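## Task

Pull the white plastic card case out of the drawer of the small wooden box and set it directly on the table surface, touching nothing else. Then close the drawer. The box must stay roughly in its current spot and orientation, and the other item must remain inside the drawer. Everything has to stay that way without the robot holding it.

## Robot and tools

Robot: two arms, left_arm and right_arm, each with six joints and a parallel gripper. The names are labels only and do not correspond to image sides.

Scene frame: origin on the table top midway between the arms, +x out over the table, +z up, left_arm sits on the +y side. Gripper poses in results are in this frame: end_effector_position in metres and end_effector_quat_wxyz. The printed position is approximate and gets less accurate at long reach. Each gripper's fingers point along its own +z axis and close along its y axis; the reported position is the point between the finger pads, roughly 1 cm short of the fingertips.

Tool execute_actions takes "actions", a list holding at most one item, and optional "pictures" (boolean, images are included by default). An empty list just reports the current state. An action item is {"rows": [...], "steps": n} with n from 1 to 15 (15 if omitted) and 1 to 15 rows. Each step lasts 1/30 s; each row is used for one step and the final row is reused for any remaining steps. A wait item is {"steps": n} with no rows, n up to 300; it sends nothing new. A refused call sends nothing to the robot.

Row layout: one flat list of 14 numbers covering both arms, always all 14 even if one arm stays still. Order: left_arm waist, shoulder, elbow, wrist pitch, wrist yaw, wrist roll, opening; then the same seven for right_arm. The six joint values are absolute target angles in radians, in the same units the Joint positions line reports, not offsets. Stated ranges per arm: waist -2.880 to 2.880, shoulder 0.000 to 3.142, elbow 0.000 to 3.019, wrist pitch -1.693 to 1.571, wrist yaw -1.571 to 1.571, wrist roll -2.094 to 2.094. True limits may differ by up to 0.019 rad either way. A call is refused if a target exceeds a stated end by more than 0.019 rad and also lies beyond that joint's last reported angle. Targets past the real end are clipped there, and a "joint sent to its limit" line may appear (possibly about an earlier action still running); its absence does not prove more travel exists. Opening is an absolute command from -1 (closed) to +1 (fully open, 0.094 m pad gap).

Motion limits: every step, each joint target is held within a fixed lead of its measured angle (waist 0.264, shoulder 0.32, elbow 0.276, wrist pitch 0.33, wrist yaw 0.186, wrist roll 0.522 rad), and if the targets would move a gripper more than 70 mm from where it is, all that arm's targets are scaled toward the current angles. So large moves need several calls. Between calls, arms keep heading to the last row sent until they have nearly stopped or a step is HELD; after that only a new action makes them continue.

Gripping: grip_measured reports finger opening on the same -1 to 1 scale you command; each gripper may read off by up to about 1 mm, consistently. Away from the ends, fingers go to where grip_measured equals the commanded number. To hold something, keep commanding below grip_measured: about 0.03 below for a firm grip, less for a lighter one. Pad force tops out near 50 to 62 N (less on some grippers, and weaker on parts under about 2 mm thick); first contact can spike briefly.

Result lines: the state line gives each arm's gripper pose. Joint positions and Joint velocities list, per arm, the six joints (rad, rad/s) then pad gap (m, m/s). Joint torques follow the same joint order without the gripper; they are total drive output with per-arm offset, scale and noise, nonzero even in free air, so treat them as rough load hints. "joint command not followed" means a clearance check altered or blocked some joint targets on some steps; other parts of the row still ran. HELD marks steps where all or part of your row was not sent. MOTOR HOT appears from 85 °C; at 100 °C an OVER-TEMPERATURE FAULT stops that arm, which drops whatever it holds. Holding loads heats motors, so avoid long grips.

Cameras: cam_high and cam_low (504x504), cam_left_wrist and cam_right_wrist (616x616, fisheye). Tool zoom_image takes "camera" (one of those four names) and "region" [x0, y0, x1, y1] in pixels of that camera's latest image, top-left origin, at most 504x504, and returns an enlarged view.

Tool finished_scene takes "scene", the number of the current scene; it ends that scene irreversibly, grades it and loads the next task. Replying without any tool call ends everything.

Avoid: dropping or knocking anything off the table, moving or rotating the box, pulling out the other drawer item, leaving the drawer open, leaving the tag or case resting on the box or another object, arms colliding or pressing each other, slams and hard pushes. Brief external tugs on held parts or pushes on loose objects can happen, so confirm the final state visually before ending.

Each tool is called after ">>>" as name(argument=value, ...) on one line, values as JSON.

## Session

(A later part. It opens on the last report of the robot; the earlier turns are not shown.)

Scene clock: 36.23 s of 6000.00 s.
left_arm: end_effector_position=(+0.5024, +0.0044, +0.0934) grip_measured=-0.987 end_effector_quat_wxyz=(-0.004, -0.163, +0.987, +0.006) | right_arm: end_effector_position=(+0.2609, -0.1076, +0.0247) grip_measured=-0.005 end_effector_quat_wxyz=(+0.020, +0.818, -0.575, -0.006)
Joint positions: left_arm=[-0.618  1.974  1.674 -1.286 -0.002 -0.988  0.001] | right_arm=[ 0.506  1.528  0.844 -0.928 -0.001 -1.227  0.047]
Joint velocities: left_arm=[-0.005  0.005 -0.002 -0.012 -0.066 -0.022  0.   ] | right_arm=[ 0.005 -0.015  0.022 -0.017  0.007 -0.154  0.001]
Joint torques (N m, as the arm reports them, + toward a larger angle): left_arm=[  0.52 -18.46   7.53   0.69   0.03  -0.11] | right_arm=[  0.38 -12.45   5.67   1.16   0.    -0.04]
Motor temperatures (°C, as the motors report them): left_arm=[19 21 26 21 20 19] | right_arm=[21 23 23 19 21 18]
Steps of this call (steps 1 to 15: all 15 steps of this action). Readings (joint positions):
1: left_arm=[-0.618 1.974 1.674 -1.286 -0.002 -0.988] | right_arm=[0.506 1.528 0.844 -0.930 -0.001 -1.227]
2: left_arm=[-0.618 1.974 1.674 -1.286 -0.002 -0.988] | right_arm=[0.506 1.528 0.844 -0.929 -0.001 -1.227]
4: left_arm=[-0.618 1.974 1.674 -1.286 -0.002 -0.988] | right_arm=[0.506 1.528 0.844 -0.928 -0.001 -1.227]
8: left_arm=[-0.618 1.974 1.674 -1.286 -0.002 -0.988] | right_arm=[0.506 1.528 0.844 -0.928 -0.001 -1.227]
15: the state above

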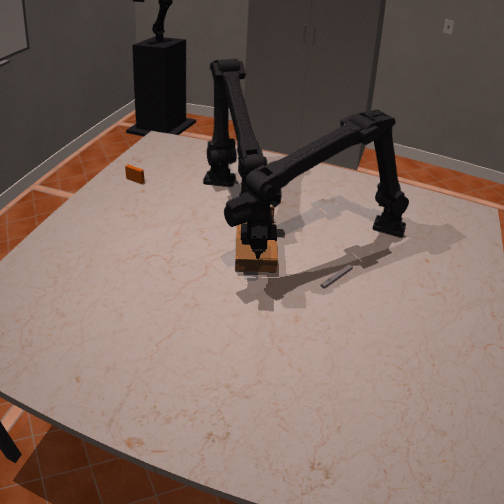

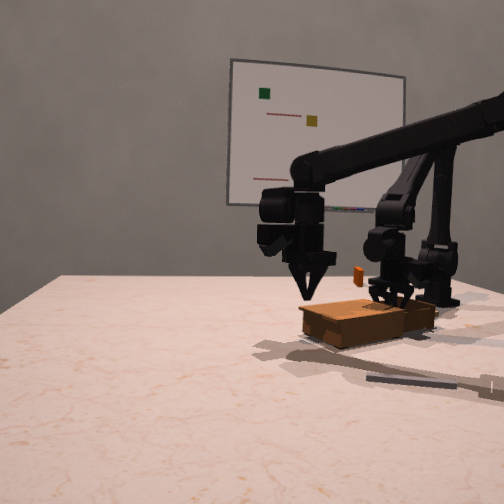

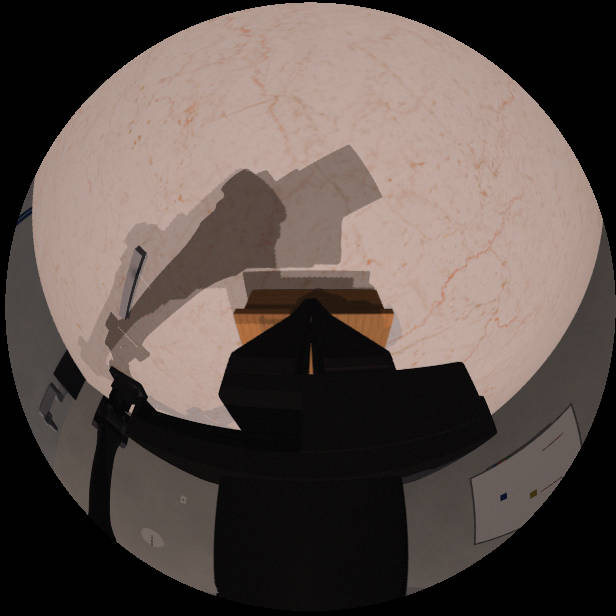

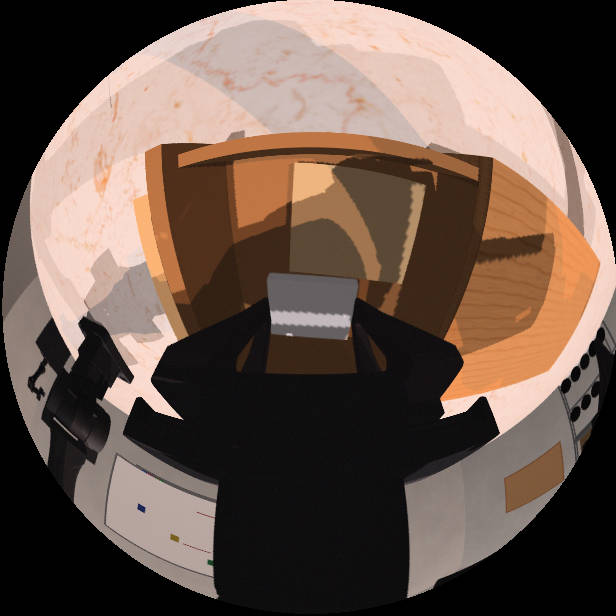

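>>> execute_actions(actions=[{"rows":[[-0.613,1.976,1.672,-1.265,0,-1.0,-1,0.503,1.505,0.86,-0.935,0,-1.235,-0.05],[-0.613,1.979,1.666,-1.254,0,-1.0,-1,0.503,1.497,0.885,-0.955,0,-1.235,-0.05],[-0.613,1.983,1.660,-1.243,0,-1.0,-1,0.503,1.489,0.897,-0.972,0,-1.235,-0.05],[-0.613,1.986,1.654,-1.232,0,-1.0,-1,0.503,1.481,0.906,-0.99,0,-1.235,-0.05],[-0.613,1.99,1.648,-1.221,0,-1.0,-1,0.503,1.472,0.915,-1.009,0,-1.235,-0.05],[-0.613,1.993,1.642,-1.21,0,-1.0,-1,0.503,1.463,0.925,-1.028,0,-1.235,-0.05],[-0.613,1.997,1.635,-1.199,0,-1.0,-1,0.503,1.455,0.935,-1.047,0,-1.235,-0.05],[-0.613,2.0,1.629,-1.188,0,-1.0,-1,0.503,1.446,0.945,-1.066,0,-1.235,-0.05],[-0.613,2.004,1.622,-1.177,0,-1.0,-1,0.503,1.437,0.955,-1.085,0,-1.235,-0.05],[-0.613,2.007,1.616,-1.166,0,-1.0,-1,0.503,1.429,0.965,-1.104,0,-1.235,-0.05],[-0.613,2.011,1.609,-1.155,0,-1.0,-1,0.503,1.42,0.975,-1.123,0,-1.235,-0.05],[-0.613,2.014,1.603,-1.144,0,-1.0,-1,0.503,1.411,0.985,-1.142,0,-1.235,-0.05],[-0.613,2.018,1.596,-1.133,0,-1.0,-1,0.503,1.402,0.995,-1.161,0,-1.235,-0.05],[-0.613,2.021,1.59,-1.122,0,-1.0,-1,0.503,1.394,1.005,-1.18,0,-1.235,-0.05],[-0.613,2.025,1.583,-1.112,0,-1.0,-1,0.503,1.385,1.015,-1.2,0,-1.235,-0.05]],"steps":15}], pictures=false)

>>> execute_actions(actions=[{"steps":10}])

Scene clock: 38.83 s of 6000.00 s.
left_arm: end_effector_position=(+0.5046, +0.0028, +0.0474) grip_measured=-0.987 end_effector_quat_wxyz=(+0.006, -0.163, +0.987, -0.005) | right_arm: end_effector_position=(+0.2619, -0.1067, +0.0957) grip_measured=-0.005 end_effector_quat_wxyz=(+0.023, +0.818, -0.575, -0.007)
Joint positions: left_arm=[-0.618  2.004  1.594 -1.144 -0.002 -0.988  0.001] | right_arm=[ 0.506  1.421  0.949 -1.147 -0.001 -1.227  0.047]
Joint velocities: left_arm=[-0.005  0.151 -0.222  0.315 -0.022  0.022 -0.   ] | right_arm=[-0.005 -0.298  0.32  -0.554  0.037 -0.022 -0.   ]
Joint torques (N m, as the arm reports them, + toward a larger angle): left_arm=[  0.4  -17.19   6.7    0.67   0.05  -0.12] | right_arm=[  0.42 -12.09  10.54  -0.1   -0.01  -0.05]
Motor temperatures (°C, as the motors report them): left_arm=[19 21 26 21 20 19] | right_arm=[21 23 23 19 21 18]
Steps of this call (steps 1 to 15: the robot went on to your last target; steps 16 to 63: nothing new was sent; steps 64 to 78: all 15 steps of this action). Readings (joint positions):
64: left_arm=[-0.618 1.974 1.673 -1.284 -0.002 -0.988] | right_arm=[0.506 1.528 0.844 -0.928 -0.001 -1.227]
65: left_arm=[-0.618 1.974 1.672 -1.279 -0.002 -0.988] | right_arm=[0.506 1.528 0.844 -0.930 -0.001 -1.227]
67: left_arm=[-0.618 1.974 1.664 -1.262 -0.002 -0.988] | right_arm=[0.506 1.523 0.846 -0.949 -0.001 -1.227]
71: left_arm=[-0.618 1.977 1.640 -1.220 -0.002 -0.988] | right_arm=[0.506 1.497 0.868 -1.017 -0.001 -1.227]
78: the state above

Scene clock: 39.17 s of 6000.00 s.
left_arm: end_effector_position=(+0.5007, +0.0058, +0.0270) grip_measured=-0.987 end_effector_quat_wxyz=(-0.001, -0.163, +0.987, +0.003) | right_arm: end_effector_position=(+0.2629, -0.1059, +0.1149) grip_measured=-0.005 end_effector_quat_wxyz=(+0.015, +0.818, -0.575, -0.005)
Joint positions: left_arm=[-0.618  2.028  1.575 -1.123 -0.002 -0.988  0.001] | right_arm=[ 0.506  1.389  0.973 -1.186 -0.001 -1.227  0.047]
Joint velocities: left_arm=[-0.005 -0.024 -0.002  0.022  0.022 -0.007  0.001] | right_arm=[-0.005 -0.005 -0.007  0.002  0.037  0.081  0.   ]
Joint torques (N m, as the arm reports them, + toward a larger angle): left_arm=[  0.51 -18.38   6.97   0.66   0.05  -0.12] | right_arm=[ 0.42 -9.91 10.38 -0.35 -0.01 -0.05]
Motor temperatures (°C, as the motors report them): left_arm=[19 21 26 21 20 19] | right_arm=[21 23 23 19 21 18]
Steps of this call (steps 1 to 10: the robot went on to your last target). Readings (joint positions):
1: left_arm=[-0.618 2.009 1.588 -1.136 -0.002 -0.988] | right_arm=[0.506 1.412 0.958 -1.163 -0.001 -1.227]
2: left_arm=[-0.618 2.014 1.583 -1.131 -0.002 -0.988] | right_arm=[0.506 1.403 0.965 -1.172 -0.001 -1.227]
4: left_arm=[-0.618 2.023 1.577 -1.127 -0.002 -0.988] | right_arm=[0.506 1.391 0.972 -1.180 -0.001 -1.227]
8: left_arm=[-0.618 2.028 1.575 -1.125 -0.002 -0.988] | right_arm=[0.506 1.389 0.973 -1.186 -0.001 -1.227]
10: the state above

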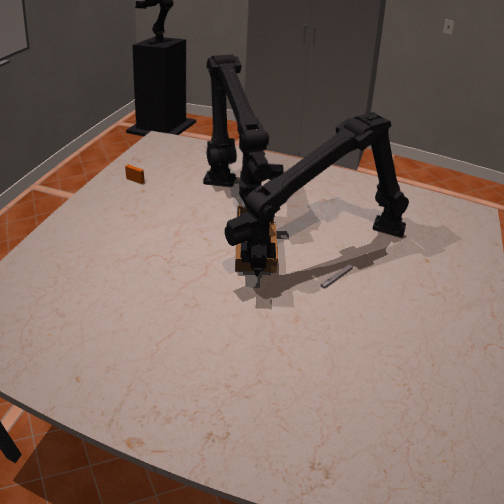

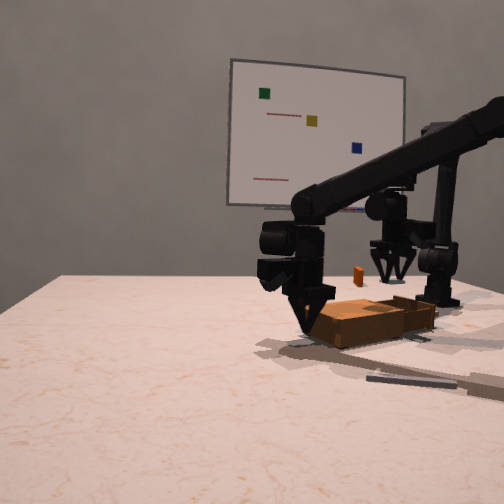

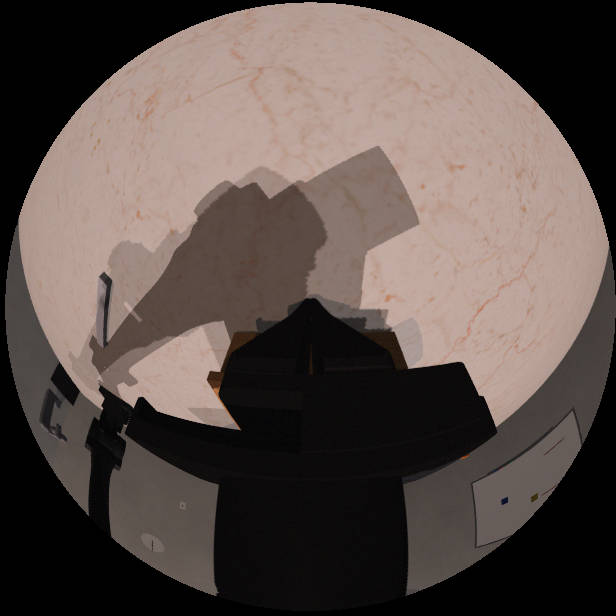

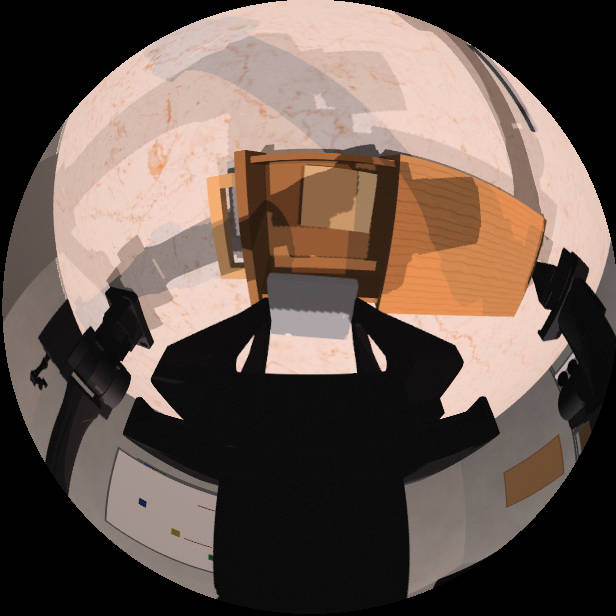

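>>> execute_actions(actions=[{"rows":[[-0.613,2.025,1.583,-1.112,0,-1.0,-1,0.48,1.385,1.015,-1.2,0,-1.235,-0.05],[-0.613,2.025,1.583,-1.112,0,-1.0,-1,0.45,1.385,1.015,-1.2,0,-1.235,-0.05],[-0.613,2.025,1.583,-1.112,0,-1.0,-1,0.41,1.385,1.015,-1.2,0,-1.235,-0.05],[-0.613,2.025,1.583,-1.112,0,-1.0,-1,0.37,1.385,1.015,-1.2,0,-1.235,-0.05],[-0.613,2.025,1.583,-1.112,0,-1.0,-1,0.32,1.385,1.015,-1.2,0,-1.235,-0.05],[-0.613,2.025,1.583,-1.112,0,-1.0,-1,0.27,1.385,1.015,-1.2,0,-1.235,-0.05],[-0.613,2.025,1.583,-1.112,0,-1.0,-1,0.22,1.385,1.015,-1.2,0,-1.235,-0.05],[-0.613,2.025,1.583,-1.112,0,-1.0,-1,0.17,1.385,1.015,-1.2,0,-1.235,-0.05],[-0.613,2.025,1.583,-1.112,0,-1.0,-1,0.12,1.385,1.015,-1.2,0,-1.235,-0.05],[-0.613,2.025,1.583,-1.112,0,-1.0,-1,0.07,1.385,1.015,-1.2,0,-1.235,-0.05],[-0.613,2.025,1.583,-1.112,0,-1.0,-1,0.02,1.385,1.0,-1.2,0,-1.235,-0.05],[-0.613,2.025,1.583,-1.112,0,-1.0,-1,-0.03,1.39,0.985,-1.18,0,-1.235,-0.05],[-0.613,2.025,1.583,-1.112,0,-1.0,-1,-0.08,1.395,0.973,-1.17,0,-1.235,-0.05],[-0.613,2.025,1.583,-1.112,0,-1.0,-1,-0.12,1.40,0.965,-1.155,0,-1.235,-0.05],[-0.613,2.025,1.583,-1.112,0,-1.0,-1,-0.16,1.408,0.958,-1.14,0,-1.235,-0.05]],"steps":15}], pictures=false)

>>> execute_actions(actions=[{"rows":[[-0.613,2.025,1.583,-1.112,0,-1.0,-1,-0.19,1.417,0.95,-1.124,0,-1.235,-0.05],[-0.613,2.025,1.583,-1.112,0,-1.0,-1,-0.22,1.426,0.942,-1.108,0,-1.235,-0.05],[-0.613,2.025,1.583,-1.112,0,-1.0,-1,-0.24,1.435,0.934,-1.092,0,-1.235,-0.05],[-0.613,2.025,1.583,-1.112,0,-1.0,-1,-0.25,1.444,0.926,-1.076,0,-1.235,-0.05],[-0.613,2.025,1.583,-1.112,0,-1.0,-1,-0.25,1.453,0.918,-1.06,0,-1.235,-0.05],[-0.613,2.025,1.583,-1.112,0,-1.0,-1,-0.25,1.462,0.91,-1.044,0,-1.235,-0.05],[-0.613,2.025,1.583,-1.112,0,-1.0,-1,-0.25,1.471,0.902,-1.028,0,-1.235,-0.05],[-0.613,2.025,1.583,-1.112,0,-1.0,-1,-0.25,1.48,0.894,-1.012,0,-1.235,-0.05],[-0.613,2.025,1.583,-1.112,0,-1.0,-1,-0.25,1.489,0.886,-0.996,0,-1.235,-0.05],[-0.613,2.025,1.583,-1.112,0,-1.0,-1,-0.25,1.497,0.878,-0.98,0,-1.235,-0.05],[-0.613,2.025,1.583,-1.112,0,-1.0,-1,-0.25,1.505,0.87,-0.965,0,-1.235,-0.05],[-0.613,2.025,1.583,-1.112,0,-1.0,-1,-0.25,1.512,0.863,-0.95,0,-1.235,-0.05],[-0.613,2.025,1.583,-1.112,0,-1.0,-1,-0.25,1.519,0.856,-0.937,0,-1.235,-0.05],[-0.613,2.025,1.583,-1.112,0,-1.0,-1,-0.25,1.525,0.85,-0.926,0,-1.235,-0.05],[-0.613,2.025,1.583,-1.112,0,-1.0,-1,-0.25,1.53,0.845,-0.915,0,-1.235,-0.05]],"steps":15}], pictures=false)

>>> execute_actions(actions=[{"steps":12}], pictures=false)

Scene clock: 45.00 s of 6000.00 s.
left_arm: end_effector_position=(+0.5007, +0.0058, +0.0270) grip_measured=-0.987 end_effector_quat_wxyz=(-0.001, -0.163, +0.987, +0.003) | right_arm: end_effector_position=(+0.3465, -0.3054, +0.1101) grip_measured=-0.006 end_effector_quat_wxyz=(-0.013, -0.610, +0.793, +0.009)
Joint positions: left_arm=[-0.618  2.028  1.575 -1.123 -0.002 -0.988  0.001] | right_arm=[-0.099  1.403  0.972 -1.173 -0.001 -1.228  0.047]
Joint velocities: left_arm=[-0.015 -0.005  0.002 -0.007 -0.007  0.007 -0.001] | right_arm=[-1.353 -0.005 -0.032  0.315  0.022 -0.007 -0.001]
Joint torques (N m, as the arm reports them, + toward a larger angle): left_arm=[  0.32 -18.47   7.03   0.63   0.04  -0.12] | right_arm=[  2.67 -10.03   6.33   0.93  -0.03  -0.04]
Motor temperatures (°C, as the motors report them): left_arm=[19 22 26 21 20 19] | right_arm=[21 23 24 19 21 18]
Steps of this call (steps 1 to 30: the robot went on to your last target; steps 31 to 140: nothing new was sent; then 0.67 s passed at rest; steps 141 to 155: all 15 steps of this action). Readings (joint positions):
141: left_arm=[-0.618 2.028 1.575 -1.123 -0.002 -0.988] | right_arm=[0.504 1.403 0.973 -1.187 -0.002 -1.227]
142: left_arm=[-0.618 2.028 1.575 -1.123 -0.002 -0.988] | right_arm=[0.499 1.403 0.973 -1.187 -0.002 -1.227]
144: left_arm=[-0.618 2.028 1.575 -1.123 -0.002 -0.988] | right_arm=[0.467 1.403 0.973 -1.187 -0.002 -1.227]
148: left_arm=[-0.618 2.028 1.575 -1.123 -0.002 -0.988] | right_arm=[0.291 1.403 0.973 -1.187 -0.003 -1.228]
155: the state above

Scene clock: 45.50 s of 6000.00 s.
left_arm: end_effector_position=(+0.5007, +0.0058, +0.0270) grip_measured=-0.987 end_effector_quat_wxyz=(-0.001, -0.163, +0.987, +0.003) | right_arm: end_effector_position=(+0.3419, -0.3621, +0.0324) grip_measured=-0.006 end_effector_quat_wxyz=(-0.018, -0.546, +0.838, +0.013)
Joint positions: left_arm=[-0.618  2.028  1.575 -1.123 -0.002 -0.988  0.001] | right_arm=[-0.255  1.516  0.855 -0.954  0.001 -1.228  0.047]
Joint velocities: left_arm=[-0.005  0.005  0.007  0.007  0.022  0.007  0.   ] | right_arm=[-0.005  0.19  -0.178  0.344  0.022  0.007 -0.   ]
Joint torques (N m, as the arm reports them, + toward a larger angle): left_arm=[  0.55 -18.53   7.02   0.75   0.05  -0.1 ] | right_arm=[  0.81 -10.95   6.39   0.98  -0.07  -0.05]
Motor temperatures (°C, as the motors report them): left_arm=[19 22 26 21 20 19] | right_arm=[21 23 24 19 21 18]
Steps of this call (steps 1 to 15: all 15 steps of this action). Readings (joint positions):
1: left_arm=[-0.618 2.028 1.575 -1.123 -0.002 -0.988] | right_arm=[-0.142 1.403 0.970 -1.161 -0.000 -1.228]
2: left_arm=[-0.618 2.028 1.575 -1.123 -0.002 -0.988] | right_arm=[-0.180 1.404 0.965 -1.147 -0.000 -1.228]
4: left_arm=[-0.618 2.028 1.575 -1.123 -0.002 -0.988] | right_arm=[-0.239 1.409 0.951 -1.118 0.000 -1.228]
8: left_arm=[-0.618 2.028 1.575 -1.123 -0.002 -0.988] | right_arm=[-0.271 1.445 0.915 -1.058 0.001 -1.228]
15: the state above

Scene clock: 45.90 s of 6000.00 s.
left_arm: end_effector_position=(+0.5007, +0.0058, +0.0270) grip_measured=-0.987 end_effector_quat_wxyz=(-0.001, -0.163, +0.987, +0.003) | right_arm: end_effector_position=(+0.3407, -0.3620, +0.0245) grip_measured=-0.006 end_effector_quat_wxyz=(-0.018, -0.546, +0.838, +0.013)
Joint positions: left_arm=[-0.618  2.028  1.575 -1.123 -0.002 -0.988  0.001] | right_arm=[-0.255  1.529  0.844 -0.93   0.001 -1.228  0.047]
Joint velocities: left_arm=[-0.005  0.005 -0.012 -0.007  0.007 -0.007 -0.001] | right_arm=[-0.005 -0.005 -0.007 -0.007  0.051  0.066  0.   ]
Joint torques (N m, as the arm reports them, + toward a larger angle): left_arm=[  0.56 -18.46   7.06   0.7    0.05  -0.11] | right_arm=[  1.1  -10.68   6.31   1.18  -0.06  -0.04]
Motor temperatures (°C, as the motors report them): left_arm=[19 22 26 21 20 19] | right_arm=[21 23 24 19 21 18]
Steps of this call (steps 1 to 12: the robot went on to your last target). Readings (joint positions):
1: left_arm=[-0.618 2.028 1.575 -1.123 -0.002 -0.988] | right_arm=[-0.255 1.522 0.850 -0.945 0.001 -1.228]
2: left_arm=[-0.618 2.028 1.575 -1.123 -0.002 -0.988] | right_arm=[-0.255 1.526 0.847 -0.939 0.001 -1.228]
4: left_arm=[-0.618 2.028 1.575 -1.123 -0.002 -0.988] | right_arm=[-0.255 1.529 0.844 -0.934 0.001 -1.228]
8: left_arm=[-0.618 2.028 1.575 -1.123 -0.002 -0.988] | right_arm=[-0.255 1.529 0.844 -0.930 0.001 -1.228]
12: the state above

>>> execute_actions(actions=[{"rows":[[-0.613,2.025,1.583,-1.112,0,-1.0,-1,-0.25,1.533,0.842,-0.91,0,-1.235,-0.05],[-0.613,2.025,1.583,-1.112,0,-1.0,-1,-0.25,1.536,0.84,-0.906,0,-1.235,-0.05],[-0.613,2.025,1.583,-1.112,0,-1.0,-1,-0.25,1.539,0.838,-0.902,0,-1.235,-0.05],[-0.613,2.025,1.583,-1.112,0,-1.0,-1,-0.25,1.542,0.836,-0.898,0,-1.235,-0.05],[-0.613,2.025,1.583,-1.112,0,-1.0,-1,-0.25,1.545,0.834,-0.894,0,-1.235,-0.05],[-0.613,2.025,1.583,-1.112,0,-1.0,-1,-0.25,1.547,0.832,-0.89,0,-1.235,-0.05]],"steps":15}], pictures=false)

Scene clock: 47.47 s of 6000.00 s.
left_arm: end_effector_position=(+0.5007, +0.0058, +0.0270) grip_measured=-0.987 end_effector_quat_wxyz=(-0.001, -0.163, +0.987, +0.003) | right_arm: end_effector_position=(+0.3418, -0.3621, +0.0191) grip_measured=-0.006 end_effector_quat_wxyz=(-0.015, -0.546, +0.838, +0.011)
Joint positions: left_arm=[-0.618  2.028  1.575 -1.123 -0.002 -0.988  0.001] | right_arm=[-0.255  1.537  0.835 -0.906  0.001 -1.228  0.047]
Joint velocities: left_arm=[ 0.005 -0.034 -0.007  0.002 -0.022 -0.022 -0.   ] | right_arm=[-0.015 -0.005  0.017 -0.002 -0.066 -0.081  0.   ]
Joint torques (N m, as the arm reports them, + toward a larger angle): left_arm=[  0.27 -18.45   7.01   0.7    0.05  -0.11] | right_arm=[ 1.05 -9.68  5.89  1.09 -0.06 -0.04]
Motor temperatures (°C, as the motors report them): left_arm=[19 22 26 21 20 19] | right_arm=[21 23 24 19 21 18]
Steps of this call (steps 1 to 30: the robot went on to your last target; steps 31 to 32: nothing new was sent; steps 33 to 47: all 15 steps of this action). Readings (joint positions):
33: left_arm=[-0.618 2.028 1.575 -1.123 -0.002 -0.988] | right_arm=[-0.255 1.529 0.844 -0.930 0.001 -1.228]
34: left_arm=[-0.618 2.028 1.575 -1.123 -0.002 -0.988] | right_arm=[-0.255 1.529 0.844 -0.927 0.001 -1.228]
36: left_arm=[-0.618 2.028 1.575 -1.123 -0.002 -0.988] | right_arm=[-0.255 1.529 0.844 -0.921 0.001 -1.228]
40: left_arm=[-0.618 2.028 1.575 -1.123 -0.002 -0.988] | right_arm=[-0.255 1.532 0.839 -0.907 0.001 -1.228]
47: the state above

>>> execute_actions(actions=[{"rows":[[-0.613,2.025,1.583,-1.112,0,-1.0,-1,-0.25,1.551,0.83,-0.89,0,-1.235,-0.05],[-0.613,2.025,1.583,-1.112,0,-1.0,-1,-0.25,1.555,0.828,-0.888,0,-1.235,-0.05],[-0.613,2.025,1.583,-1.112,0,-1.0,-1,-0.25,1.557,0.827,-0.886,0,-1.235,-0.05]],"steps":12}])

Scene clock: 48.50 s of 6000.00 s.
left_arm: end_effector_position=(+0.5007, +0.0058, +0.0270) grip_measured=-0.987 end_effector_quat_wxyz=(-0.001, -0.163, +0.987, +0.003) | right_arm: end_effector_position=(+0.3396, -0.3619, +0.0146) grip_measured=-0.006 end_effector_quat_wxyz=(-0.018, -0.546, +0.838, +0.013)
Joint positions: left_arm=[-0.618  2.028  1.575 -1.123 -0.002 -0.988  0.001] | right_arm=[-0.255  1.546  0.83  -0.901  0.001 -1.228  0.047]
Joint velocities: left_arm=[-0.005  0.005  0.002 -0.002  0.037 -0.066  0.001] | right_arm=[ 0.005 -0.005  0.007 -0.002 -0.007 -0.066 -0.001]
Joint torques (N m, as the arm reports them, + toward a larger angle): left_arm=[  0.77 -18.64   6.92   0.7    0.05  -0.1 ] | right_arm=[  1.1  -10.09   5.75   1.15  -0.06  -0.04]
Motor temperatures (°C, as the motors report them): left_arm=[19 22 26 21 20 19] | right_arm=[21 23 24 19 21 18]
Steps of this call (steps 1 to 15: the robot went on to your last target; steps 16 to 19: nothing new was sent; steps 20 to 31: all 12 steps of this action). Readings (joint positions):
20: left_arm=[-0.618 2.028 1.575 -1.123 -0.002 -0.988] | right_arm=[-0.255 1.537 0.835 -0.905 0.001 -1.228]
21: left_arm=[-0.618 2.028 1.575 -1.123 -0.002 -0.988] | right_arm=[-0.255 1.537 0.835 -0.905 0.001 -1.228]
23: left_arm=[-0.618 2.028 1.575 -1.123 -0.002 -0.988] | right_arm=[-0.255 1.540 0.835 -0.903 0.001 -1.228]
27: left_arm=[-0.618 2.028 1.575 -1.123 -0.002 -0.988] | right_arm=[-0.255 1.545 0.833 -0.901 0.001 -1.228]
31: the state above

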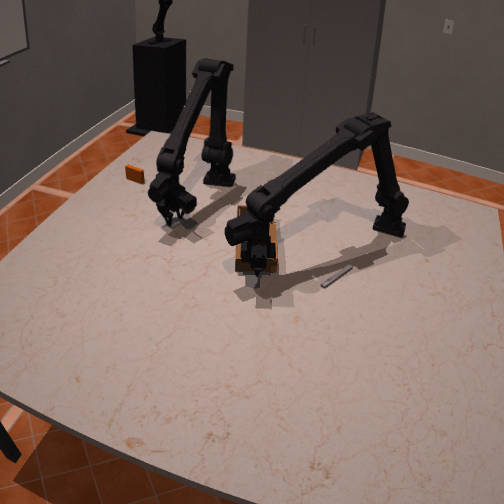

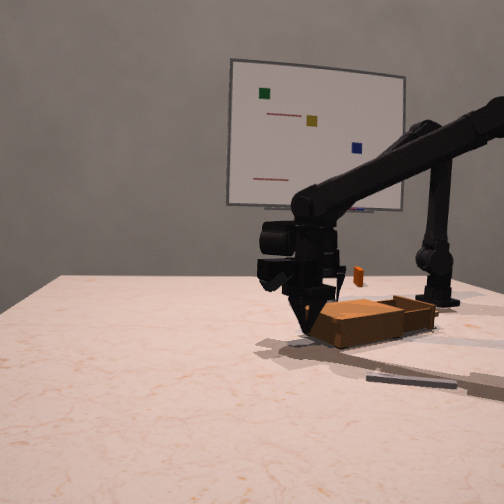

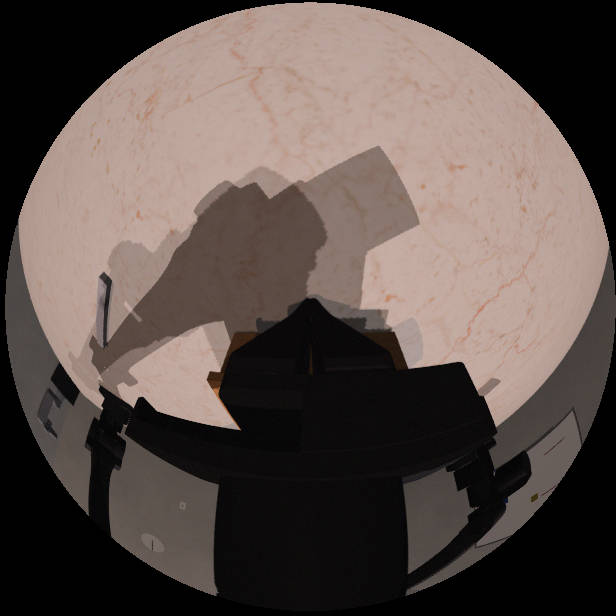

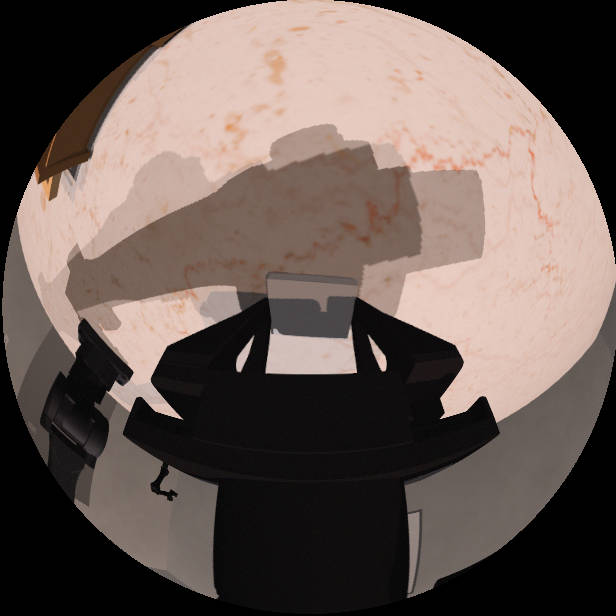

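>>> execute_actions(actions=[{"rows":[[-0.618,2.02,1.578,-1.112,0,-1.0,-1,-0.25,1.55,0.83,-0.886,0,-1.235,0.0],[-0.622,2.012,1.574,-1.11,0,-1.0,-1,-0.25,1.546,0.83,-0.886,0,-1.235,0.08],[-0.626,2.005,1.570,-1.108,0,-1.0,-1,-0.25,1.546,0.83,-0.886,0,-1.235,0.18],[-0.63,2.0,1.566,-1.106,0,-1.0,-1,-0.25,1.54,0.84,-0.9,0,-1.235,0.3],[-0.633,1.997,1.562,-1.104,0,-1.0,-1,-0.25,1.525,0.86,-0.92,0,-1.235,0.3],[-0.636,1.994,1.558,-1.102,0,-1.0,-1,-0.25,1.51,0.88,-0.94,0,-1.235,0.3],[-0.638,1.992,1.555,-1.10,0,-1.0,-1,-0.25,1.495,0.895,-0.97,0,-1.235,0.3],[-0.638,1.992,1.555,-1.10,0,-1.0,-1,-0.25,1.48,0.91,-1.0,0,-1.235,0.3],[-0.638,1.992,1.555,-1.10,0,-1.0,-1,-0.25,1.465,0.925,-1.03,0,-1.235,0.3],[-0.638,1.992,1.555,-1.10,0,-1.0,-1,-0.25,1.45,0.94,-1.06,0,-1.235,0.3],[-0.638,1.992,1.555,-1.10,0,-1.0,-1,-0.25,1.435,0.955,-1.09,0,-1.235,0.3],[-0.638,1.992,1.555,-1.10,0,-1.0,-1,-0.25,1.42,0.97,-1.12,0,-1.235,0.3],[-0.638,1.992,1.555,-1.10,0,-1.0,-1,-0.25,1.405,0.985,-1.15,0,-1.2,0.3],[-0.638,1.992,1.555,-1.10,0,-1.0,-1,-0.25,1.39,1.0,-1.18,0,-1.15,0.3],[-0.638,1.992,1.555,-1.10,0,-1.0,-1,-0.25,1.375,1.01,-1.2,0,-1.1,0.3]],"steps":15}], pictures=false)

>>> execute_actions(actions=[{"rows":[[-0.638,1.992,1.555,-1.10,0,-1.0,-1,-0.22,1.355,1.0,-1.2,0,-1.0,0.1],[-0.638,1.992,1.555,-1.10,0,-1.0,-1,-0.18,1.335,0.98,-1.2,0,-0.9,-0.1],[-0.638,1.992,1.555,-1.10,0,-1.0,-1,-0.13,1.315,0.96,-1.2,0,-0.8,-0.3],[-0.638,1.992,1.555,-1.10,0,-1.0,-1,-0.08,1.295,0.94,-1.2,0,-0.7,-0.5],[-0.638,1.992,1.555,-1.10,0,-1.0,-1,-0.03,1.275,0.92,-1.2,0,-0.6,-0.7],[-0.638,1.992,1.555,-1.10,0,-1.0,-1,0.02,1.255,0.90,-1.2,0,-0.5,-0.9],[-0.638,1.992,1.555,-1.10,0,-1.0,-1,0.07,1.235,0.88,-1.2,0,-0.4,-1],[-0.638,1.992,1.555,-1.10,0,-1.0,-1,0.12,1.215,0.865,-1.2,0,-0.3,-1],[-0.638,1.992,1.555,-1.10,0,-1.0,-1,0.17,1.195,0.85,-1.2,0,-0.2,-1],[-0.638,1.992,1.555,-1.10,0,-1.0,-1,0.22,1.175,0.835,-1.2,0,-0.1,-1],[-0.638,1.992,1.555,-1.10,0,-1.0,-1,0.27,1.155,0.82,-1.2,0,0.0,-1],[-0.638,1.992,1.555,-1.10,0,-1.0,-1,0.32,1.14,0.80,-1.2,0,0.1,-1],[-0.638,1.992,1.555,-1.10,0,-1.0,-1,0.37,1.125,0.785,-1.2,0,0.2,-1],[-0.638,1.992,1.555,-1.10,0,-1.0,-1,0.42,1.115,0.77,-1.2,0,0.3,-1],[-0.638,1.992,1.555,-1.10,0,-1.0,-1,0.47,1.11,0.76,-1.2,0,0.4,-1]],"steps":15}], pictures=false)

>>> execute_actions(actions=[{"rows":[[-0.638,1.992,1.555,-1.10,0,-1.0,-1,0.52,1.11,0.755,-1.2,0,0.47,-1],[-0.638,1.992,1.555,-1.10,0,-1.0,-1,0.57,1.11,0.755,-1.2,0,0.53,-1],[-0.638,1.992,1.555,-1.10,0,-1.0,-1,0.61,1.11,0.755,-1.2,0,0.575,-1],[-0.638,1.992,1.555,-1.10,0,-1.0,-1,0.65,1.11,0.755,-1.2,0,0.575,-1],[-0.638,1.992,1.555,-1.10,0,-1.0,-1,0.68,1.11,0.755,-1.2,0,0.575,-1],[-0.638,1.992,1.555,-1.10,0,-1.0,-1,0.70,1.11,0.755,-1.2,0,0.575,-1],[-0.638,1.992,1.555,-1.10,0,-1.0,-1,0.72,1.11,0.755,-1.2,0,0.575,-1],[-0.638,1.992,1.555,-1.10,0,-1.0,-1,0.73,1.11,0.755,-1.2,0,0.575,-1]],"steps":15}], pictures=false)

>>> execute_actions(actions=[{"steps":12}])

Scene clock: 56.17 s of 6000.00 s.
left_arm: end_effector_position=(+0.4962, +0.0058, +0.0277) grip_measured=-0.987 end_effector_quat_wxyz=(+0.002, -0.160, +0.987, +0.001) | right_arm: end_effector_position=(+0.3379, -0.3618, +0.0860) grip_measured=+0.298 end_effector_quat_wxyz=(-0.027, -0.532, +0.846, +0.019)
Joint positions: left_arm=[-0.623  2.015  1.554 -1.109 -0.003 -0.988  0.001] | right_arm=[-0.255  1.433  0.932 -1.136  0.001 -1.195  0.061]
Joint velocities: left_arm=[-0.005 -0.005  0.007 -0.012 -0.007 -0.022 -0.001] | right_arm=[-0.005 -0.591  0.525 -0.75   0.022  0.637 -0.001]
Joint torques (N m, as the arm reports them, + toward a larger angle): left_arm=[ -1.36 -19.91   6.38   0.62   0.09  -0.1 ] | right_arm=[  1.2  -12.52  10.47   0.22  -0.07   0.09]
Motor temperatures (°C, as the motors report them): left_arm=[19 22 26 21 20 19] | right_arm=[21 23 24 19 21 18]
Steps of this call (steps 1 to 15: the robot went on to your last target; steps 16 to 90: nothing new was sent; then 4.17 s passed at rest; steps 91 to 105: all 15 steps of this action). Readings (joint positions):
91: left_arm=[-0.618 2.028 1.575 -1.123 -0.002 -0.988] | right_arm=[-0.255 1.546 0.830 -0.901 0.001 -1.228]
92: left_arm=[-0.618 2.028 1.575 -1.123 -0.002 -0.988] | right_arm=[-0.255 1.546 0.830 -0.901 0.001 -1.228]
94: left_arm=[-0.618 2.027 1.572 -1.120 -0.002 -0.988] | right_arm=[-0.255 1.546 0.830 -0.901 0.001 -1.228]
98: left_arm=[-0.622 2.020 1.556 -1.112 -0.003 -0.988] | right_arm=[-0.255 1.538 0.837 -0.941 0.001 -1.228]
105: the state above

Scene clock: 56.67 s of 6000.00 s.
left_arm: end_effector_position=(+0.4963, +0.0058, +0.0279) grip_measured=-0.987 end_effector_quat_wxyz=(+0.002, -0.160, +0.987, +0.001) | right_arm: end_effector_position=(+0.2280, -0.1770, +0.1247) grip_measured=-0.994 end_effector_quat_wxyz=(+0.015, -0.293, +0.956, +0.004)
Joint positions: left_arm=[-0.623  2.015  1.554 -1.109 -0.003 -0.988  0.001] | right_arm=[ 0.394  1.141  0.786 -1.185 -0.    -0.018  0.   ]
Joint velocities: left_arm=[ 0.005 -0.015  0.007 -0.002 -0.007  0.022  0.   ] | right_arm=[ 1.353 -0.405 -0.437 -0.027  0.022  2.718 -0.   ]
Joint torques (N m, as the arm reports them, + toward a larger angle): left_arm=[ -1.64 -19.73   6.53   0.59   0.1   -0.11] | right_arm=[ 0.38 -7.88  7.54 -0.05  0.03  0.09]
Motor temperatures (°C, as the motors report them): left_arm=[19 22 26 21 20 19] | right_arm=[21 23 24 19 21 18]
Steps of this call (steps 1 to 15: all 15 steps of this action). Readings (joint positions):
1: left_arm=[-0.623 2.015 1.554 -1.109 -0.003 -0.988] | right_arm=[-0.253 1.412 0.947 -1.156 0.001 -1.162]
2: left_arm=[-0.623 2.015 1.554 -1.109 -0.003 -0.988] | right_arm=[-0.246 1.390 0.955 -1.165 0.001 -1.116]
4: left_arm=[-0.623 2.015 1.554 -1.109 -0.003 -0.988] | right_arm=[-0.201 1.342 0.953 -1.175 0.003 -0.992]
8: left_arm=[-0.623 2.015 1.554 -1.109 -0.003 -0.988] | right_arm=[0.012 1.257 0.913 -1.179 0.002 -0.672]
15: the state above

Scene clock: 57.17 s of 6000.00 s.
left_arm: end_effector_position=(+0.4963, +0.0058, +0.0279) grip_measured=-0.987 end_effector_quat_wxyz=(+0.002, -0.160, +0.987, +0.001) | right_arm: end_effector_position=(+0.1527, -0.1133, +0.1197) grip_measured=-0.994 end_effector_quat_wxyz=(+0.007, -0.187, +0.982, +0.007)
Joint positions: left_arm=[-0.623  2.015  1.554 -1.109 -0.003 -0.988  0.001] | right_arm=[ 0.738  1.118  0.756 -1.188 -0.001  0.544  0.   ]
Joint velocities: left_arm=[-0.005 -0.005  0.007  0.007  0.007 -0.022  0.   ] | right_arm=[-0.005 -0.005 -0.007  0.012  0.007  0.168  0.   ]
Joint torques (N m, as the arm reports them, + toward a larger angle): left_arm=[ -1.47 -19.85   6.51   0.61   0.1   -0.1 ] | right_arm=[ 0.03 -7.01  7.44  0.09  0.09  0.08]
Motor temperatures (°C, as the motors report them): left_arm=[19 22 26 21 20 19] | right_arm=[21 23 24 19 21 18]
Steps of this call (steps 1 to 15: all 15 steps of this action). Readings (joint positions):
1: left_arm=[-0.623 2.015 1.554 -1.109 -0.003 -0.988] | right_arm=[0.440 1.129 0.773 -1.186 -0.000 0.075]
2: left_arm=[-0.623 2.015 1.554 -1.109 -0.003 -0.988] | right_arm=[0.487 1.122 0.764 -1.187 -0.000 0.162]
4: left_arm=[-0.623 2.015 1.554 -1.109 -0.003 -0.988] | right_arm=[0.579 1.118 0.756 -1.188 -0.000 0.306]
8: left_arm=[-0.623 2.015 1.554 -1.109 -0.003 -0.988] | right_arm=[0.713 1.118 0.756 -1.188 -0.000 0.460]
15: the state above

Scene clock: 57.57 s of 6000.00 s.
left_arm: end_effector_position=(+0.4963, +0.0058, +0.0279) grip_measured=-0.987 end_effector_quat_wxyz=(+0.002, -0.160, +0.987, +0.001) | right_arm: end_effector_position=(+0.1527, -0.1133, +0.1197) grip_measured=-0.994 end_effector_quat_wxyz=(+0.007, -0.177, +0.984, +0.007)
Joint positions: left_arm=[-0.623  2.015  1.554 -1.109 -0.003 -0.988  0.001] | right_arm=[ 0.738  1.118  0.756 -1.188 -0.001  0.565  0.   ]
Joint velocities: left_arm=[-0.005 -0.005 -0.007 -0.002  0.007 -0.022  0.   ] | right_arm=[-0.015  0.005 -0.007  0.012 -0.066 -0.022  0.001]
Joint torques (N m, as the arm reports them, + toward a larger angle): left_arm=[ -1.58 -19.82   6.48   0.64   0.1   -0.12] | right_arm=[-0.03 -7.24  7.57  0.05  0.1   0.12]
Motor temperatures (°C, as the motors report them): left_arm=[19 22 26 21 20 19] | right_arm=[21 23 24 19 21 18]
Steps of this call (steps 1 to 12: the robot went on to your last target). Readings (joint positions):
1: left_arm=[-0.623 2.015 1.554 -1.109 -0.003 -0.988] | right_arm=[0.738 1.118 0.756 -1.188 -0.001 0.548]
2: left_arm=[-0.623 2.015 1.554 -1.109 -0.003 -0.988] | right_arm=[0.738 1.118 0.756 -1.188 -0.001 0.552]
4: left_arm=[-0.623 2.015 1.554 -1.109 -0.003 -0.988] | right_arm=[0.738 1.118 0.756 -1.188 -0.001 0.557]
8: left_arm=[-0.623 2.015 1.554 -1.109 -0.003 -0.988] | right_arm=[0.738 1.118 0.756 -1.188 -0.001 0.563]
12: the state above

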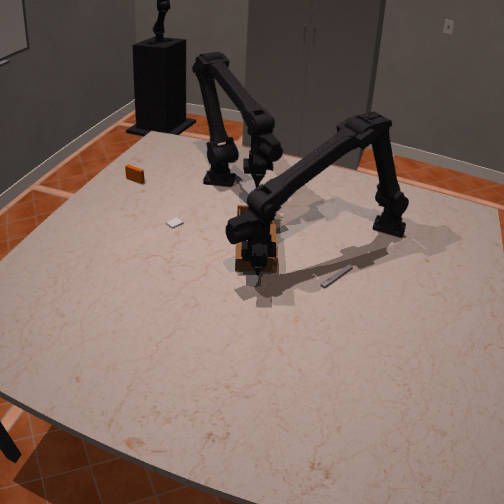

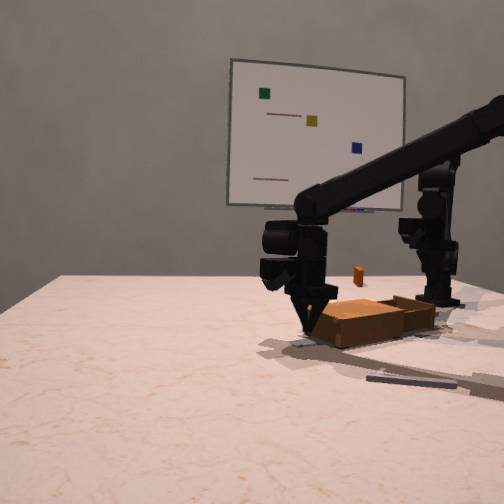

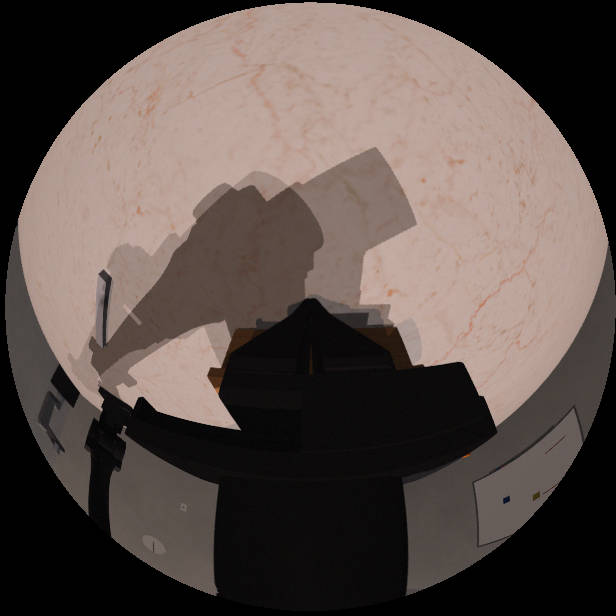

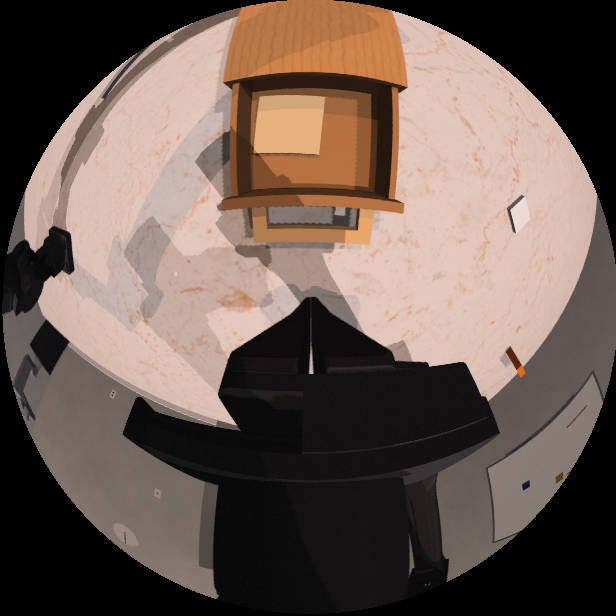

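>>> execute_actions(actions=[{"rows":[[-0.638,1.992,1.555,-1.10,0,-1.0,-1,0.74,1.118,0.745,-1.165,0,0.59,-1],[-0.638,1.992,1.555,-1.10,0,-1.0,-1,0.748,1.12,0.73,-1.15,0,0.595,-1],[-0.638,1.992,1.555,-1.10,0,-1.0,-1,0.755,1.125,0.715,-1.135,0,0.60,-1],[-0.638,1.992,1.555,-1.10,0,-1.0,-1,0.762,1.132,0.70,-1.115,0,0.605,-1],[-0.638,1.992,1.555,-1.10,0,-1.0,-1,0.762,1.141,0.688,-1.095,0,0.605,-1],[-0.638,1.992,1.555,-1.10,0,-1.0,-1,0.762,1.151,0.676,-1.075,0,0.605,-1],[-0.638,1.992,1.555,-1.10,0,-1.0,-1,0.762,1.161,0.664,-1.054,0,0.605,-1],[-0.638,1.992,1.555,-1.10,0,-1.0,-1,0.762,1.171,0.652,-1.033,0,0.605,-1],[-0.638,1.992,1.555,-1.10,0,-1.0,-1,0.762,1.181,0.64,-1.012,0,0.605,-1],[-0.638,1.992,1.555,-1.10,0,-1.0,-1,0.762,1.191,0.628,-0.991,0,0.605,-1],[-0.638,1.992,1.555,-1.10,0,-1.0,-1,0.762,1.201,0.617,-0.97,0,0.605,-1],[-0.638,1.992,1.555,-1.10,0,-1.0,-1,0.762,1.211,0.606,-0.95,0,0.605,-1],[-0.638,1.992,1.555,-1.10,0,-1.0,-1,0.762,1.221,0.595,-0.93,0,0.605,-1],[-0.638,1.992,1.555,-1.10,0,-1.0,-1,0.762,1.231,0.584,-0.91,0,0.605,-1],[-0.638,1.992,1.555,-1.10,0,-1.0,-1,0.762,1.24,0.574,-0.89,0,0.605,-1]],"steps":15}], pictures=false)

>>> execute_actions(actions=[{"steps":14}])

Scene clock: 60.97 s of 6000.00 s.
left_arm: end_effector_position=(+0.4963, +0.0058, +0.0279) grip_measured=-0.987 end_effector_quat_wxyz=(+0.002, -0.160, +0.987, +0.001) | right_arm: end_effector_position=(+0.1402, -0.1215, +0.0407) grip_measured=-0.994 end_effector_quat_wxyz=(+0.001, -0.171, +0.985, +0.001)
Joint positions: left_arm=[-0.623  2.015  1.554 -1.109 -0.003 -0.988  0.001] | right_arm=[ 0.757  1.217  0.594 -0.945 -0.001  0.595  0.   ]
Joint velocities: left_arm=[-0.005 -0.005  0.002  0.002  0.007  0.066 -0.001] | right_arm=[-0.015  0.308 -0.295  0.589 -0.051 -0.051  0.   ]
Joint torques (N m, as the arm reports them, + toward a larger angle): left_arm=[ -1.57 -19.63   6.52   0.63   0.1   -0.1 ] | right_arm=[ 1.17 -5.33  6.48  1.22  0.11  0.16]
Motor temperatures (°C, as the motors report them): left_arm=[19 22 26 21 20 19] | right_arm=[21 23 24 19 21 18]
Steps of this call (steps 1 to 30: the robot went on to your last target; steps 31 to 87: nothing new was sent; steps 88 to 102: all 15 steps of this action). Readings (joint positions):
88: left_arm=[-0.623 2.015 1.554 -1.109 -0.003 -0.988] | right_arm=[0.738 1.118 0.755 -1.187 -0.001 0.569]
89: left_arm=[-0.623 2.015 1.554 -1.109 -0.003 -0.988] | right_arm=[0.738 1.118 0.752 -1.181 -0.001 0.572]
91: left_arm=[-0.623 2.015 1.554 -1.109 -0.003 -0.988] | right_arm=[0.741 1.118 0.734 -1.157 -0.001 0.580]
95: left_arm=[-0.623 2.015 1.554 -1.109 -0.003 -0.988] | right_arm=[0.756 1.135 0.678 -1.088 -0.001 0.590]
102: the state above

Scene clock: 61.43 s of 6000.00 s.
left_arm: end_effector_position=(+0.4963, +0.0058, +0.0279) grip_measured=-0.987 end_effector_quat_wxyz=(+0.002, -0.160, +0.987, +0.001) | right_arm: end_effector_position=(+0.1380, -0.1244, +0.0282) grip_measured=-0.994 end_effector_quat_wxyz=(-0.002, -0.171, +0.985, -0.001)
Joint positions: left_arm=[-0.623  2.015  1.554 -1.109 -0.003 -0.988  0.001] | right_arm=[ 0.757  1.24   0.571 -0.906 -0.001  0.596  0.   ]
Joint velocities: left_arm=[ 0.005 -0.005 -0.012 -0.007  0.022  0.051 -0.001] | right_arm=[ 0.005 -0.015  0.007 -0.002  0.022 -0.051  0.   ]
Joint torques (N m, as the arm reports them, + toward a larger angle): left_arm=[ -1.54 -19.57   6.45   0.63   0.09  -0.1 ] | right_arm=[ 1.2  -6.49  6.36  1.41  0.12  0.14]
Motor temperatures (°C, as the motors report them): left_arm=[19 22 26 21 20 19] | right_arm=[21 23 24 19 21 18]
Steps of this call (steps 1 to 14: the robot went on to your last target). Readings (joint positions):
1: left_arm=[-0.623 2.015 1.554 -1.109 -0.003 -0.988] | right_arm=[0.757 1.226 0.585 -0.929 -0.001 0.595]
2: left_arm=[-0.623 2.015 1.554 -1.109 -0.003 -0.988] | right_arm=[0.757 1.233 0.578 -0.920 -0.001 0.596]
4: left_arm=[-0.623 2.015 1.554 -1.109 -0.003 -0.988] | right_arm=[0.757 1.240 0.572 -0.913 -0.001 0.596]
8: left_arm=[-0.623 2.015 1.554 -1.109 -0.003 -0.988] | right_arm=[0.757 1.240 0.571 -0.906 -0.001 0.596]
14: the state above

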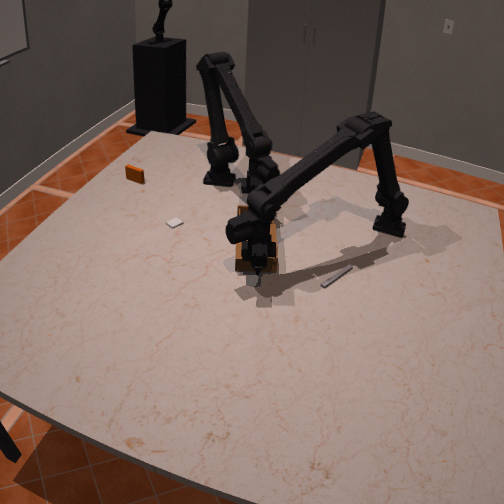

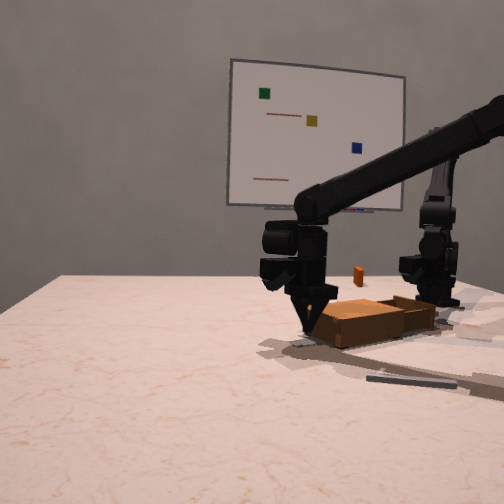

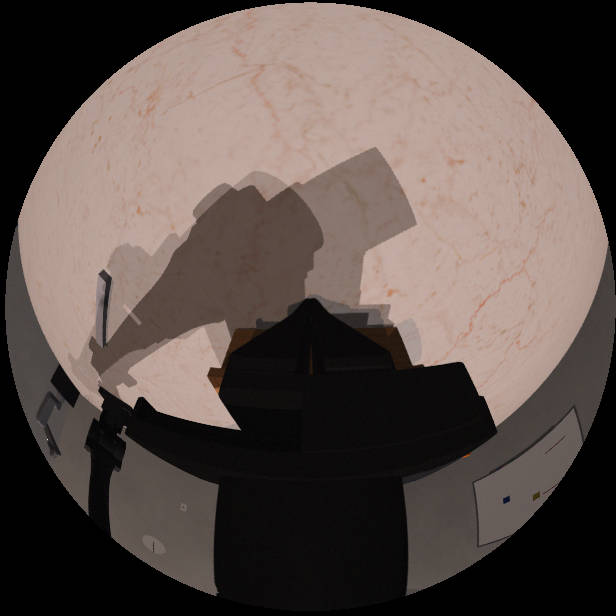

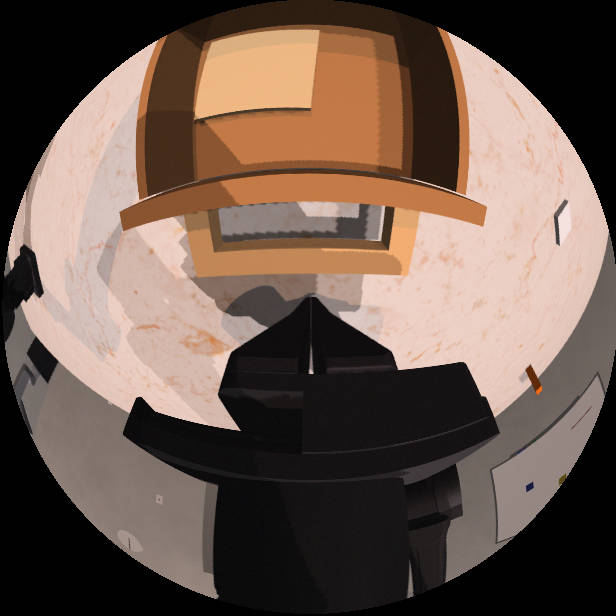

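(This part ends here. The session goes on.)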